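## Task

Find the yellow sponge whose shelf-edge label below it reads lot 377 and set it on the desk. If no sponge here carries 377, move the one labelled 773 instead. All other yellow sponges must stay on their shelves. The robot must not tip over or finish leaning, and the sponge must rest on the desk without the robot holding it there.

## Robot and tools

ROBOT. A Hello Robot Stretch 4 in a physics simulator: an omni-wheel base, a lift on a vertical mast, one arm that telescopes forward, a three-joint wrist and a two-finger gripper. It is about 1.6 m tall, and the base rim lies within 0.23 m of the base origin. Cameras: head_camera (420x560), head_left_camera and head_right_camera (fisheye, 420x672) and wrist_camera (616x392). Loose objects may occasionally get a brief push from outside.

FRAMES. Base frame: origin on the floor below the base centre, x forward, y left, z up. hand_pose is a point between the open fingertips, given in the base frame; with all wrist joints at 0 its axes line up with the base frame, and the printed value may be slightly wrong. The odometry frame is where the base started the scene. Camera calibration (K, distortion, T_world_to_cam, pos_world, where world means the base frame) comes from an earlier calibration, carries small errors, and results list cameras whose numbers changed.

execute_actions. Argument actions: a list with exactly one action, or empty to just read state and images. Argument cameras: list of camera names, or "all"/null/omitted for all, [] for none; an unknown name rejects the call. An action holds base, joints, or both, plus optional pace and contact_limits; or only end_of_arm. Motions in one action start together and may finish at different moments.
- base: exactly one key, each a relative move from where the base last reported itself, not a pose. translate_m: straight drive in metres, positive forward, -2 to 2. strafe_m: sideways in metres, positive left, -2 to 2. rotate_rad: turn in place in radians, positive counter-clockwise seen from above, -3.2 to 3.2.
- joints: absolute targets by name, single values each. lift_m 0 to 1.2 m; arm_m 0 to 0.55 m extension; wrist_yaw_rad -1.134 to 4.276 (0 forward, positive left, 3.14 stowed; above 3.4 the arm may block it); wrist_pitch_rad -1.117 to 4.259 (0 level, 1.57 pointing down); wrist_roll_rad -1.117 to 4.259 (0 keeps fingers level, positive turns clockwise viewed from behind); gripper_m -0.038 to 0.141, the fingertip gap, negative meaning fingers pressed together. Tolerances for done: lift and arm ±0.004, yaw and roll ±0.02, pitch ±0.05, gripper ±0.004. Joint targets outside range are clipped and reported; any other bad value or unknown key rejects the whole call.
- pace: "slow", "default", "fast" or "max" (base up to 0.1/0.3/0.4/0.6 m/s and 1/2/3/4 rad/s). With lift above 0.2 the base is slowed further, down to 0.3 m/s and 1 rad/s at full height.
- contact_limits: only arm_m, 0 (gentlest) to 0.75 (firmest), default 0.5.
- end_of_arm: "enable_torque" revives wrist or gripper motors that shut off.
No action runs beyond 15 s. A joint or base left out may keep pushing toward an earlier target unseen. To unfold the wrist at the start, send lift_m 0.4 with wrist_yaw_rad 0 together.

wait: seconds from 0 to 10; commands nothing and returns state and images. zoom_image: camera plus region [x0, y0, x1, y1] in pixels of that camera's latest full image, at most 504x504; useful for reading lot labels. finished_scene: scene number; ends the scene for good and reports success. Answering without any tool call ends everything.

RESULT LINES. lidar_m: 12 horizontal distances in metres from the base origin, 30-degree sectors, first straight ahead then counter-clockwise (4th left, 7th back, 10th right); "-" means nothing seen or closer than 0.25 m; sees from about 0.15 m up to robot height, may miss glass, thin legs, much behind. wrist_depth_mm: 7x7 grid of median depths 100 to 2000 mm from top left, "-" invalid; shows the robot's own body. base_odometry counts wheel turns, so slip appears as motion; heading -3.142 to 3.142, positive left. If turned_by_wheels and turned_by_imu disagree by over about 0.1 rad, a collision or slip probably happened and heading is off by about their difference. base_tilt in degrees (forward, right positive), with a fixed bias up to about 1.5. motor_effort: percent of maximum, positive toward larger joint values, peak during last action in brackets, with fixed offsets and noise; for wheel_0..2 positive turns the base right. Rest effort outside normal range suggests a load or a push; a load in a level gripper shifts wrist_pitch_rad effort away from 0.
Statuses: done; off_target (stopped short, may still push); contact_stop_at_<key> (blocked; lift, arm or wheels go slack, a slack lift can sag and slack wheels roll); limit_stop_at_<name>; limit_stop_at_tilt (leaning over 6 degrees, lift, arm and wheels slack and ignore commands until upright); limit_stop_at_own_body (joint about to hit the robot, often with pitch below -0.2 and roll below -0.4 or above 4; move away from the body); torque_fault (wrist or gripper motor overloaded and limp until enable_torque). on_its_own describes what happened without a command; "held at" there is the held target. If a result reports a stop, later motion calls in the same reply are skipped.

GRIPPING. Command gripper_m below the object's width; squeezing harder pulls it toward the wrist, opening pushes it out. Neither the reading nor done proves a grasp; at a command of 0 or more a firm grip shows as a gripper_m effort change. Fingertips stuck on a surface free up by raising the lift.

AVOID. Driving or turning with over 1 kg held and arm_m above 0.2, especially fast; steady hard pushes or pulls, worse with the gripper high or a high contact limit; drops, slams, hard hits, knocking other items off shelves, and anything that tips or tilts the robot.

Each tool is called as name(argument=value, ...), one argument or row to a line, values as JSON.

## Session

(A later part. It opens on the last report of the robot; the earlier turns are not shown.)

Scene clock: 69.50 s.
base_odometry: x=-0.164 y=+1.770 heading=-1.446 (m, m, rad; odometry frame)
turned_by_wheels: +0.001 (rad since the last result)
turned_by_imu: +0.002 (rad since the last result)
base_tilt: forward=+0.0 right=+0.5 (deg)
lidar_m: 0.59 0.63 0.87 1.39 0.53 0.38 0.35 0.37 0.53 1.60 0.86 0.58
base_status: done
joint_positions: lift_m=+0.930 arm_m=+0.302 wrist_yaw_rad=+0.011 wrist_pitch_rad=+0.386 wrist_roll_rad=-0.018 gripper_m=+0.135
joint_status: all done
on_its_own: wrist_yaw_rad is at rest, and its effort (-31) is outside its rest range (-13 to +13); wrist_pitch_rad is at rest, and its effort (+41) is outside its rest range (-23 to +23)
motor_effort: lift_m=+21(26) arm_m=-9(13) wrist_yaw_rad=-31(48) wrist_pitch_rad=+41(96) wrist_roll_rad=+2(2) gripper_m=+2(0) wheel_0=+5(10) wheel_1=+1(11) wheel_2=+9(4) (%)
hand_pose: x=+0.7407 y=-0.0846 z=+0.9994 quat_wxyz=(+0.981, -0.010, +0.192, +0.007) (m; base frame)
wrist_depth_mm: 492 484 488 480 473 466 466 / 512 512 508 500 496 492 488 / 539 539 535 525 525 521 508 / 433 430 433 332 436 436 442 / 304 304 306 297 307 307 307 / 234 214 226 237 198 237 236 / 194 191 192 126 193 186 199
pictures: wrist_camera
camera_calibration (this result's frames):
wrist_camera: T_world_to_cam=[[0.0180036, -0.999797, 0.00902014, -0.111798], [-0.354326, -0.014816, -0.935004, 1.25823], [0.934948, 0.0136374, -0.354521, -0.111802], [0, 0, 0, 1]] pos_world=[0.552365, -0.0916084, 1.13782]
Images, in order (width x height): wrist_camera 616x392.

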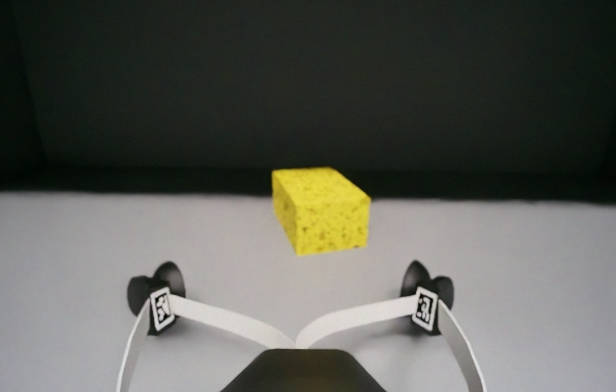

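Pressing on the shelf; raise.

execute_actions(
  actions=[
    {"joints":{"lift_m":0.955}},
  ],
  cameras=[],
)

execute_actions(
  actions=[
    {"joints":{"arm_m":0.42}},
  ],
  cameras=["wrist_camera"],
)

execute_actions(
  actions=[
    {"joints":{"gripper_m":0.03}},
  ],
  cameras=["wrist_camera"],
)

execute_actions(
  actions=[
    {"joints":{"lift_m":1.0}},
  ],
  cameras=[],
)

execute_actions(
  actions=[
    {"joints":{"arm_m":0.0}},
  ],
  cameras=["wrist_camera"],
)

Scene clock: 72.83 s.
base_odometry: x=-0.164 y=+1.770 heading=-1.447 (m, m, rad; odometry frame)
turned_by_wheels: -0.001 (rad since the last result)
turned_by_imu: +0.000 (rad since the last result)
base_tilt: forward=+0.0 right=+0.5 (deg)
lidar_m: 0.59 0.65 0.92 1.39 0.50 0.35 0.35 0.36 0.54 1.61 0.84 0.63
base_status: not commanded
joint_positions: lift_m=+0.955 arm_m=+0.301 wrist_yaw_rad=+0.000 wrist_pitch_rad=+0.402 wrist_roll_rad=-0.018 gripper_m=+0.135
joint_status: all done
motor_effort: lift_m=+25(27) arm_m=-6(9) wrist_yaw_rad=-1(30) wrist_pitch_rad=-4(41) wrist_roll_rad=+2(4) gripper_m=-1(1) wheel_0=+2(5) wheel_1=+1(1) wheel_2=+3(9) (%)
hand_pose: x=+0.7376 y=-0.0873 z=+1.0200 quat_wxyz=(+0.980, -0.009, +0.199, +0.002) (m; base frame)
wrist_depth_mm: 484 484 480 480 477 469 469 / 517 512 508 504 504 500 492 / 544 544 535 535 530 525 521 / 455 455 459 355 455 462 462 / 327 329 330 312 330 332 332 / 255 236 236 259 238 238 257 / 213 207 213 125 211 211 219
pictures: none
No camera images: the call's "cameras" was empty. Leave "cameras" out to get every camera's image.

Scene clock: 74.20 s.
base_odometry: x=-0.164 y=+1.770 heading=-1.447 (m, m, rad; odometry frame)
turned_by_wheels: +0.000 (rad since the last result)
turned_by_imu: +0.000 (rad since the last result)
base_tilt: forward=-0.1 right=+0.4 (deg)
lidar_m: 0.60 0.63 0.89 1.35 0.51 0.39 0.34 0.37 0.53 1.64 0.85 0.61
base_status: not commanded
joint_positions: lift_m=+0.955 arm_m=+0.419 wrist_yaw_rad=+0.000 wrist_pitch_rad=+0.402 wrist_roll_rad=-0.018 gripper_m=+0.135
joint_status: all done
motor_effort: lift_m=+25(25) arm_m=+6(6) wrist_yaw_rad=+0(0) wrist_pitch_rad=-4(4) wrist_roll_rad=+5(3) gripper_m=-1(1) wheel_0=+2(2) wheel_1=+1(1) wheel_2=+3(3) (%)
hand_pose: x=+0.8553 y=-0.0874 z=+1.0199 quat_wxyz=(+0.980, -0.009, +0.200, +0.002) (m; base frame)
wrist_depth_mm: 382 379 373 373 373 368 366 / 402 397 394 394 392 392 387 / 421 421 418 413 410 413 404 / 439 436 433 430 427 427 424 / 325 327 329 243 330 330 330 / 255 235 236 196 201 237 258 / 213 206 211 124 212 211 218
pictures: wrist_camera
camera_calibration (this result's frames):
wrist_camera: T_world_to_cam=[[0.00775625, -0.999929, 0.00904687, -0.108118], [-0.369083, -0.011271, -0.929328, 1.32509], [0.929364, 0.00386905, -0.369144, -0.192832], [0, 0, 0, 1]] pos_world=[0.669119, -0.0924287, 1.16124]
Images, in order (width x height): wrist_camera 616x392.

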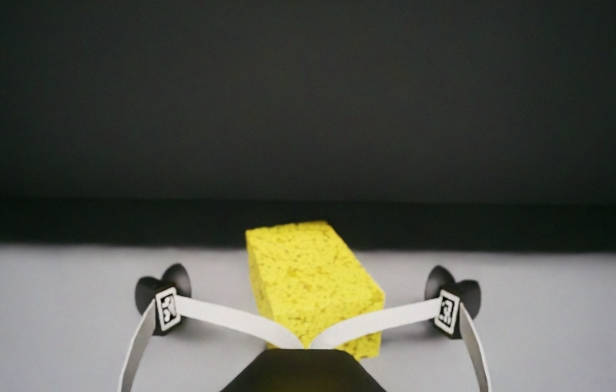

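Scene clock: 76.20 s.
base_odometry: x=-0.164 y=+1.770 heading=-1.447 (m, m, rad; odometry frame)
turned_by_wheels: +0.000 (rad since the last result)
turned_by_imu: +0.000 (rad since the last result)
base_tilt: forward=-0.1 right=+0.5 (deg)
lidar_m: 0.57 0.64 0.93 1.36 0.54 0.38 0.36 0.41 0.57 1.67 0.84 0.63
base_status: not commanded
joint_positions: lift_m=+0.955 arm_m=+0.419 wrist_yaw_rad=+0.000 wrist_pitch_rad=+0.402 wrist_roll_rad=-0.018 gripper_m=+0.030
joint_status: all done
motor_effort: lift_m=+25(25) arm_m=+6(6) wrist_yaw_rad=+0(0) wrist_pitch_rad=-4(4) wrist_roll_rad=+5(3) gripper_m=-15(17) wheel_0=+2(2) wheel_1=+1(1) wheel_2=+3(3) (%)
hand_pose: x=+0.8553 y=-0.0874 z=+1.0199 quat_wxyz=(+0.980, -0.009, +0.200, +0.002) (m; base frame)
wrist_depth_mm: 382 375 373 373 370 370 368 / 402 397 397 394 392 387 387 / 424 418 415 415 413 407 407 / 439 436 436 427 430 427 421 / 327 325 329 236 329 330 330 / 255 257 187 189 189 258 257 / 213 202 212 148 204 202 218
pictures: wrist_camera
camera_calibration (this result's frames):
wrist_camera: T_world_to_cam=[[0.00775629, -0.999929, 0.00904682, -0.108118], [-0.369083, -0.011271, -0.929328, 1.32509], [0.929364, 0.00386911, -0.369144, -0.192832], [0, 0, 0, 1]] pos_world=[0.669119, -0.0924287, 1.16124]
Images, in order (width x height): wrist_camera 616x392.

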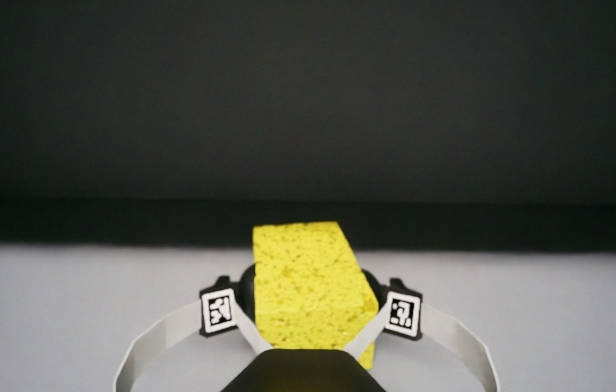

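Scene clock: 77.27 s.
base_odometry: x=-0.164 y=+1.770 heading=-1.447 (m, m, rad; odometry frame)
turned_by_wheels: +0.000 (rad since the last result)
turned_by_imu: +0.000 (rad since the last result)
base_tilt: forward=-0.1 right=+0.5 (deg)
lidar_m: 0.57 0.63 0.90 1.36 0.53 0.40 0.35 0.38 0.55 1.63 0.86 0.64
base_status: not commanded
joint_positions: lift_m=+1.000 arm_m=+0.419 wrist_yaw_rad=+0.000 wrist_pitch_rad=+0.402 wrist_roll_rad=-0.018 gripper_m=+0.030
joint_status: all done
motor_effort: lift_m=+25(27) arm_m=+6(6) wrist_yaw_rad=+0(0) wrist_pitch_rad=-4(5) wrist_roll_rad=+4(2) gripper_m=-15(16) wheel_0=+2(2) wheel_1=+1(1) wheel_2=+3(3) (%)
hand_pose: x=+0.8553 y=-0.0874 z=+1.0649 quat_wxyz=(+0.980, -0.009, +0.200, +0.002) (m; base frame)
wrist_depth_mm: 379 375 377 368 370 368 368 / 399 399 397 394 389 387 387 / 424 421 421 415 415 410 407 / 449 445 442 442 439 433 430 / 413 415 415 236 418 418 415 / 324 322 188 188 190 327 325 / 268 255 268 148 257 258 270
pictures: none
No camera images: the call's "cameras" was empty. Leave "cameras" out to get every camera's image.

Scene clock: 79.60 s.
base_odometry: x=-0.164 y=+1.770 heading=-1.447 (m, m, rad; odometry frame)
turned_by_wheels: +0.000 (rad since the last result)
turned_by_imu: +0.000 (rad since the last result)
base_tilt: forward=-0.1 right=+0.6 (deg)
lidar_m: 0.58 0.63 0.92 1.34 0.52 0.39 0.35 0.37 0.54 1.62 0.89 0.64
base_status: not commanded
joint_positions: lift_m=+1.000 arm_m=+0.001 wrist_yaw_rad=+0.000 wrist_pitch_rad=+0.402 wrist_roll_rad=-0.018 gripper_m=+0.030
joint_status: all done
motor_effort: lift_m=+25(25) arm_m=-6(3) wrist_yaw_rad=+1(0) wrist_pitch_rad=-6(5) wrist_roll_rad=+1(2) gripper_m=-16(15) wheel_0=+2(2) wheel_1=+1(1) wheel_2=+3(3) (%)
hand_pose: x=+0.4375 y=-0.0874 z=+1.0648 quat_wxyz=(+0.980, -0.009, +0.200, +0.002) (m; base frame)
wrist_depth_mm: 580 741 750 750 732 732 591 / 585 788 798 788 788 759 585 / 585 788 831 820 809 798 591 / 539 580 585 580 591 585 544 / 442 445 436 236 436 433 430 / 591 798 188 189 190 809 585 / 597 750 831 148 798 732 585
pictures: wrist_camera
camera_calibration (this result's frames):
wrist_camera: T_world_to_cam=[[0.00758166, -0.99993, 0.00904345, -0.10525], [-0.369464, -0.0112049, -0.929177, 1.21261], [0.929214, 0.00370347, -0.369524, 0.212484], [0, 0, 0, 1]] pos_world=[0.251372, -0.0924429, 1.2062]
Images, in order (width x height): wrist_camera 616x392.

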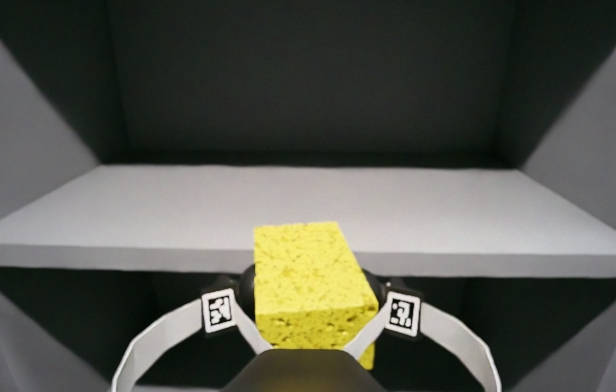

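execute_actions(
  actions=[
    {"base":{"rotate_rad":-0.025},"joints":{"lift_m":0.75}},
  ],
  cameras=[],
)

execute_actions(
  actions=[
    {"base":{"strafe_m":-2.0},"pace":"max"},
  ],
  cameras=[],
)

execute_actions(
  actions=[
    {"base":{"translate_m":1.7},"pace":"max"},
  ],
  cameras=["head_camera","head_left_camera"],
)

Scene clock: 84.20 s.
base_odometry: x=-0.164 y=+1.770 heading=-1.471 (m, m, rad; odometry frame)
turned_by_wheels: -0.024 (rad since the last result)
turned_by_imu: -0.024 (rad since the last result)
base_tilt: forward=+0.0 right=+0.4 (deg)
lidar_m: 0.59 0.63 0.86 1.49 0.49 0.35 0.35 0.36 0.51 1.49 0.86 0.60
base_status: done
joint_positions: lift_m=+0.750 arm_m=+0.001 wrist_yaw_rad=+0.000 wrist_pitch_rad=+0.402 wrist_roll_rad=-0.018 gripper_m=+0.030
joint_status: all done
motor_effort: lift_m=+14(28) arm_m=-6(6) wrist_yaw_rad=+1(1) wrist_pitch_rad=-6(5) wrist_roll_rad=+2(2) gripper_m=-16(15) wheel_0=+4(5) wheel_1=+2(5) wheel_2=+3(7) (%)
hand_pose: x=+0.4375 y=-0.0874 z=+0.8157 quat_wxyz=(+0.980, -0.009, +0.200, +0.002) (m; base frame)
wrist_depth_mm: 343 343 345 343 343 343 347 / 603 798 778 788 788 768 559 / 609 831 831 831 820 820 564 / 621 854 878 878 878 809 564 / 615 798 820 235 820 759 554 / 603 634 187 188 190 640 559 / 530 508 525 148 508 508 530
pictures: none
No camera images: the call's "cameras" was empty. Leave "cameras" out to get every camera's image.

Scene clock: 90.13 s.
base_odometry: x=-2.154 y=+1.571 heading=-1.471 (m, m, rad; odometry frame)
turned_by_wheels: +0.000 (rad since the last result)
turned_by_imu: -0.004 (rad since the last result)
base_tilt: forward=+0.0 right=+0.4 (deg)
lidar_m: 1.78 0.83 0.87 1.50 0.53 0.36 0.33 0.36 0.48 0.42 0.46 0.65
base_status: done
joint_positions: lift_m=+0.750 arm_m=+0.001 wrist_yaw_rad=+0.000 wrist_pitch_rad=+0.402 wrist_roll_rad=-0.018 gripper_m=+0.030
joint_status: not commanded
motor_effort: lift_m=+14(14) arm_m=-6(6) wrist_yaw_rad=+1(0) wrist_pitch_rad=-6(5) wrist_roll_rad=+2(3) gripper_m=-18(15) wheel_0=+2(13) wheel_1=+0(13) wheel_2=+1(3) (%)
hand_pose: x=+0.4375 y=-0.0874 z=+0.8157 quat_wxyz=(+0.980, -0.009, +0.200, +0.002) (m; base frame)
wrist_depth_mm: - - - - 1576 788 544 / - - - - 1537 788 544 / - - - - 1537 778 554 / - - - - 1537 788 554 / 891 1756 1808 236 1499 798 544 / 878 1464 187 188 189 723 544 / 891 1118 1182 148 1118 683 539
pictures: none
No camera images: the call's "cameras" was empty. Leave "cameras" out to get every camera's image.

Scene clock: 95.53 s.
base_odometry: x=-1.984 y=-0.120 heading=-1.471 (m, m, rad; odometry frame)
turned_by_wheels: +0.000 (rad since the last result)
turned_by_imu: -0.004 (rad since the last result)
base_tilt: forward=+0.1 right=+0.4 (deg)
lidar_m: 1.65 1.22 1.25 2.48 0.88 0.82 1.83 0.67 0.45 0.42 0.44 0.58
base_status: done
joint_positions: lift_m=+0.750 arm_m=+0.001 wrist_yaw_rad=+0.000 wrist_pitch_rad=+0.402 wrist_roll_rad=-0.018 gripper_m=+0.030
joint_status: not commanded
motor_effort: lift_m=+14(15) arm_m=-6(6) wrist_yaw_rad=+0(0) wrist_pitch_rad=-4(5) wrist_roll_rad=+2(3) gripper_m=-16(16) wheel_0=+3(9) wheel_1=+2(10) wheel_2=-1(17) (%)
hand_pose: x=+0.4375 y=-0.0874 z=+0.8157 quat_wxyz=(+0.980, -0.009, +0.200, +0.002) (m; base frame)
wrist_depth_mm: 1308 1308 1281 1255 1255 715 508 / 1336 1366 1366 1336 1336 741 517 / 1397 1430 1430 1430 1397 715 500 / 1499 1499 1499 1464 1464 741 500 / 1576 1618 1576 236 1464 759 521 / 1397 1397 188 188 190 699 521 / 1182 1138 1160 148 1098 640 517
pictures: head_camera, head_left_camera
Images, in order (width x height): head_camera 420x560, head_left_camera 420x672.

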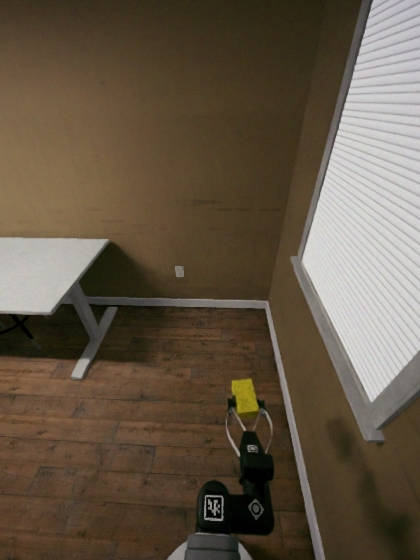

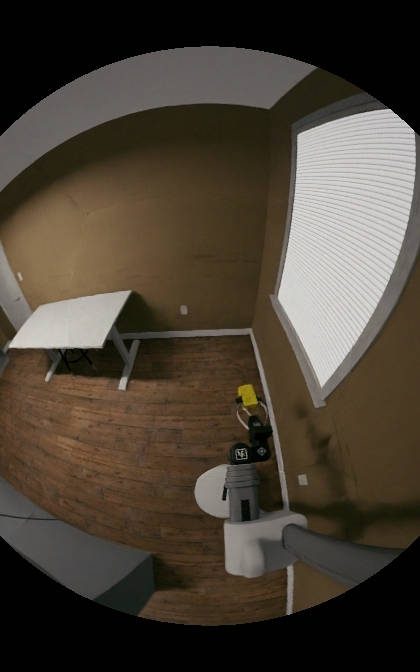

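execute_actions(
  actions=[
    {"base":{"strafe_m":1.15},"joints":{"lift_m":0.8},"pace":"max"},
  ],
  cameras=[],
)

execute_actions(
  actions=[
    {"base":{"translate_m":0.3},"joints":{"arm_m":0.35},"pace":"fast"},
  ],
  cameras=["head_camera","wrist_camera"],
)

Scene clock: 101.50 s.
base_odometry: x=-0.840 y=-0.005 heading=-1.471 (m, m, rad; odometry frame)
turned_by_wheels: +0.000 (rad since the last result)
turned_by_imu: +0.003 (rad since the last result)
base_tilt: forward=+0.0 right=+0.3 (deg)
lidar_m: 0.82 0.89 1.22 2.55 0.91 0.64 0.59 0.62 1.65 1.56 1.64 0.92
base_status: done
joint_positions: lift_m=+0.800 arm_m=+0.001 wrist_yaw_rad=+0.000 wrist_pitch_rad=+0.402 wrist_roll_rad=-0.018 gripper_m=+0.030
joint_status: all done
motor_effort: lift_m=+24(25) arm_m=-6(6) wrist_yaw_rad=-1(1) wrist_pitch_rad=-5(5) wrist_roll_rad=+5(1) gripper_m=-15(17) wheel_0=-1(12) wheel_1=+1(14) wheel_2=+0(2) (%)
hand_pose: x=+0.4375 y=-0.0874 z=+0.8650 quat_wxyz=(+0.980, -0.009, +0.200, +0.002) (m; base frame)
wrist_depth_mm: 1281 1281 1255 1281 1255 1281 1281 / 1308 1336 1308 1308 1366 1336 1336 / 1255 1255 1281 1255 1397 1397 1430 / 768 768 778 768 842 1499 1464 / 1576 1229 1499 236 1576 1618 1576 / 1430 1430 188 188 189 1537 1499 / 1229 1182 1205 148 1229 1205 1255
pictures: none
No camera images: the call's "cameras" was empty. Leave "cameras" out to get every camera's image.

Scene clock: 103.63 s.
base_odometry: x=-0.810 y=-0.303 heading=-1.470 (m, m, rad; odometry frame)
turned_by_wheels: +0.000 (rad since the last result)
turned_by_imu: +0.000 (rad since the last result)
base_tilt: forward=+0.0 right=+0.5 (deg)
lidar_m: 0.55 0.58 0.79 2.66 1.29 0.94 0.87 0.95 1.66 1.56 1.63 0.58
base_status: done
joint_positions: lift_m=+0.800 arm_m=+0.349 wrist_yaw_rad=+0.000 wrist_pitch_rad=+0.402 wrist_roll_rad=-0.018 gripper_m=+0.030
joint_status: all done
motor_effort: lift_m=+24(24) arm_m=+6(8) wrist_yaw_rad=+0(0) wrist_pitch_rad=-5(5) wrist_roll_rad=+4(1) gripper_m=-18(16) wheel_0=+3(8) wheel_1=+2(8) wheel_2=-1(11) (%)
hand_pose: x=+0.7854 y=-0.0873 z=+0.8650 quat_wxyz=(+0.980, -0.009, +0.200, +0.002) (m; base frame)
wrist_depth_mm: 707 699 699 691 699 699 699 / 732 732 750 732 732 732 732 / 778 788 778 778 768 778 768 / 750 759 759 750 798 831 831 / 549 554 554 236 549 866 878 / 427 433 188 188 189 473 917 / 359 340 355 148 343 342 991
pictures: head_camera, wrist_camera
camera_calibration (this result's frames):
wrist_camera: T_world_to_cam=[[0.00797561, -0.999927, 0.00904596, -0.106287], [-0.369187, -0.0113516, -0.929286, 1.15533], [0.929321, 0.00407197, -0.369251, -0.184882], [0, 0, 0, 1]] pos_world=[0.599196, -0.0924114, 1.00633]
Images, in order (width x height): head_camera 420x560, wrist_camera 616x392.

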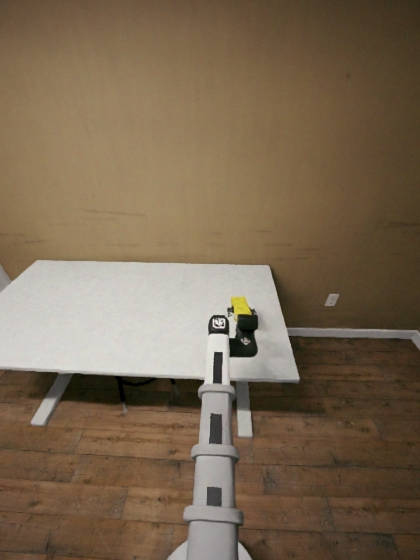

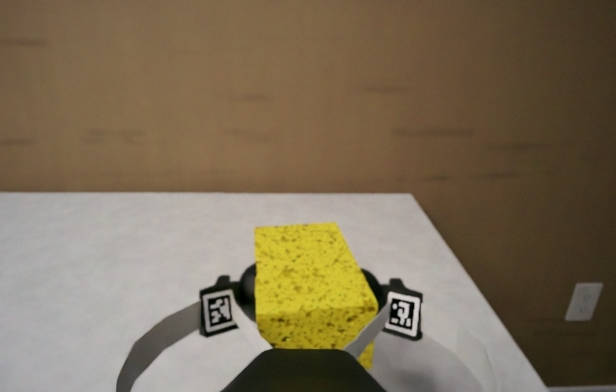

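execute_actions(
  actions=[
    {"base":{"strafe_m":0.15},"joints":{"lift_m":0.692}},
  ],
  cameras=[],
)

execute_actions(
  actions=[
    {"joints":{"gripper_m":0.135}},
  ],
  cameras=[],
)

execute_actions(
  actions=[
    {"joints":{"arm_m":0.15,"lift_m":0.75}},
  ],
  cameras=["wrist_camera"],
)

finished_scene(
  scene=1,
)

Scene clock: 107.50 s.
base_odometry: x=-0.660 y=-0.288 heading=-1.470 (m, m, rad; odometry frame)
turned_by_wheels: +0.000 (rad since the last result)
turned_by_imu: +0.001 (rad since the last result)
base_tilt: forward=-0.1 right=+0.4 (deg)
lidar_m: 0.56 0.58 0.79 2.50 1.34 0.94 0.90 0.95 1.81 1.68 1.79 0.58
base_status: done
joint_positions: lift_m=+0.692 arm_m=+0.349 wrist_yaw_rad=+0.000 wrist_pitch_rad=+0.402 wrist_roll_rad=-0.018 gripper_m=+0.030
joint_status: all done
motor_effort: lift_m=+14(21) arm_m=+6(6) wrist_yaw_rad=+1(0) wrist_pitch_rad=-4(4) wrist_roll_rad=+3(3) gripper_m=-15(16) wheel_0=-1(9) wheel_1=+1(9) wheel_2=+0(1) (%)
hand_pose: x=+0.7853 y=-0.0874 z=+0.7578 quat_wxyz=(+0.980, -0.009, +0.200, +0.002) (m; base frame)
wrist_depth_mm: 699 699 699 699 707 699 699 / 732 723 741 732 732 732 741 / 759 750 759 750 759 759 768 / 473 477 477 477 480 484 508 / 343 342 343 236 347 347 347 / 267 270 188 189 190 272 272 / 223 211 222 149 215 213 224
pictures: none
No camera images: the call's "cameras" was empty. Leave "cameras" out to get every camera's image.

Scene clock: 109.50 s.
base_odometry: x=-0.660 y=-0.288 heading=-1.470 (m, m, rad; odometry frame)
turned_by_wheels: +0.000 (rad since the last result)
turned_by_imu: +0.000 (rad since the last result)
base_tilt: forward=+0.0 right=+0.4 (deg)
lidar_m: 0.55 0.57 0.80 2.51 1.32 0.93 0.89 0.94 1.79 1.66 1.77 0.59
base_status: not commanded
joint_positions: lift_m=+0.692 arm_m=+0.349 wrist_yaw_rad=+0.000 wrist_pitch_rad=+0.402 wrist_roll_rad=-0.018 gripper_m=+0.135
joint_status: all done
motor_effort: lift_m=+14(14) arm_m=+6(6) wrist_yaw_rad=+0(0) wrist_pitch_rad=-5(5) wrist_roll_rad=+3(3) gripper_m=-1(16) wheel_0=+0(1) wheel_1=+1(1) wheel_2=+0(0) (%)
hand_pose: x=+0.7853 y=-0.0874 z=+0.7578 quat_wxyz=(+0.980, -0.009, +0.200, +0.002) (m; base frame)
wrist_depth_mm: 699 691 691 699 699 699 707 / 732 732 732 741 741 732 741 / 768 759 759 759 759 759 778 / 473 477 480 480 480 488 508 / 343 343 329 263 347 349 349 / 267 248 249 204 250 249 271 / 224 217 223 124 223 221 226
pictures: none
No camera images: the call's "cameras" was empty. Leave "cameras" out to get every camera's image.

Scene clock: 111.20 s.
base_odometry: x=-0.660 y=-0.288 heading=-1.470 (m, m, rad; odometry frame)
turned_by_wheels: +0.000 (rad since the last result)
turned_by_imu: +0.000 (rad since the last result)
base_tilt: forward=+0.0 right=+0.4 (deg)
lidar_m: 0.55 0.58 0.82 2.50 1.35 0.98 0.89 0.95 1.80 1.71 1.75 0.58
base_status: not commanded
joint_positions: lift_m=+0.750 arm_m=+0.151 wrist_yaw_rad=+0.000 wrist_pitch_rad=+0.402 wrist_roll_rad=-0.018 gripper_m=+0.135
joint_status: all done
motor_effort: lift_m=+25(26) arm_m=-6(6) wrist_yaw_rad=+0(0) wrist_pitch_rad=-5(4) wrist_roll_rad=+3(2) gripper_m=-2(1) wheel_0=+0(0) wheel_1=+1(1) wheel_2=+0(0) (%)
hand_pose: x=+0.5875 y=-0.0874 z=+0.8148 quat_wxyz=(+0.980, -0.009, +0.200, +0.002) (m; base frame)
wrist_depth_mm: 878 878 878 866 866 866 878 / 917 917 917 917 917 917 904 / 946 946 931 946 931 976 991 / 627 627 634 627 634 634 1025 / 455 455 459 413 466 462 462 / 353 330 330 359 330 329 357 / 296 287 293 125 294 293 297
pictures: wrist_camera
camera_calibration (this result's frames):
wrist_camera: T_world_to_cam=[[0.00759868, -0.99993, 0.00904519, -0.104134], [-0.369256, -0.011212, -0.92926, 1.03575], [0.929296, 0.00372115, -0.369316, -0.0194928], [0, 0, 0, 1]] pos_world=[0.401364, -0.0924413, 0.956225]
Images, in order (width x height): wrist_camera 616x392.

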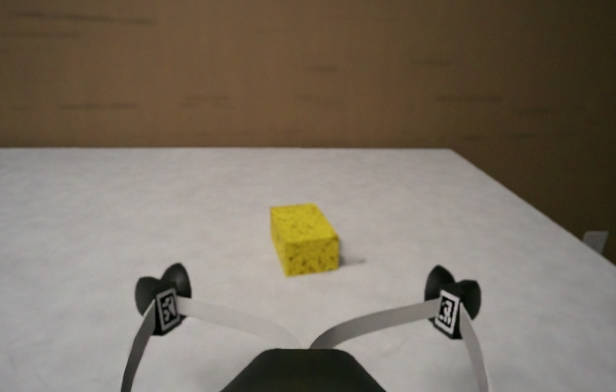

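The scene is finished: the task was done.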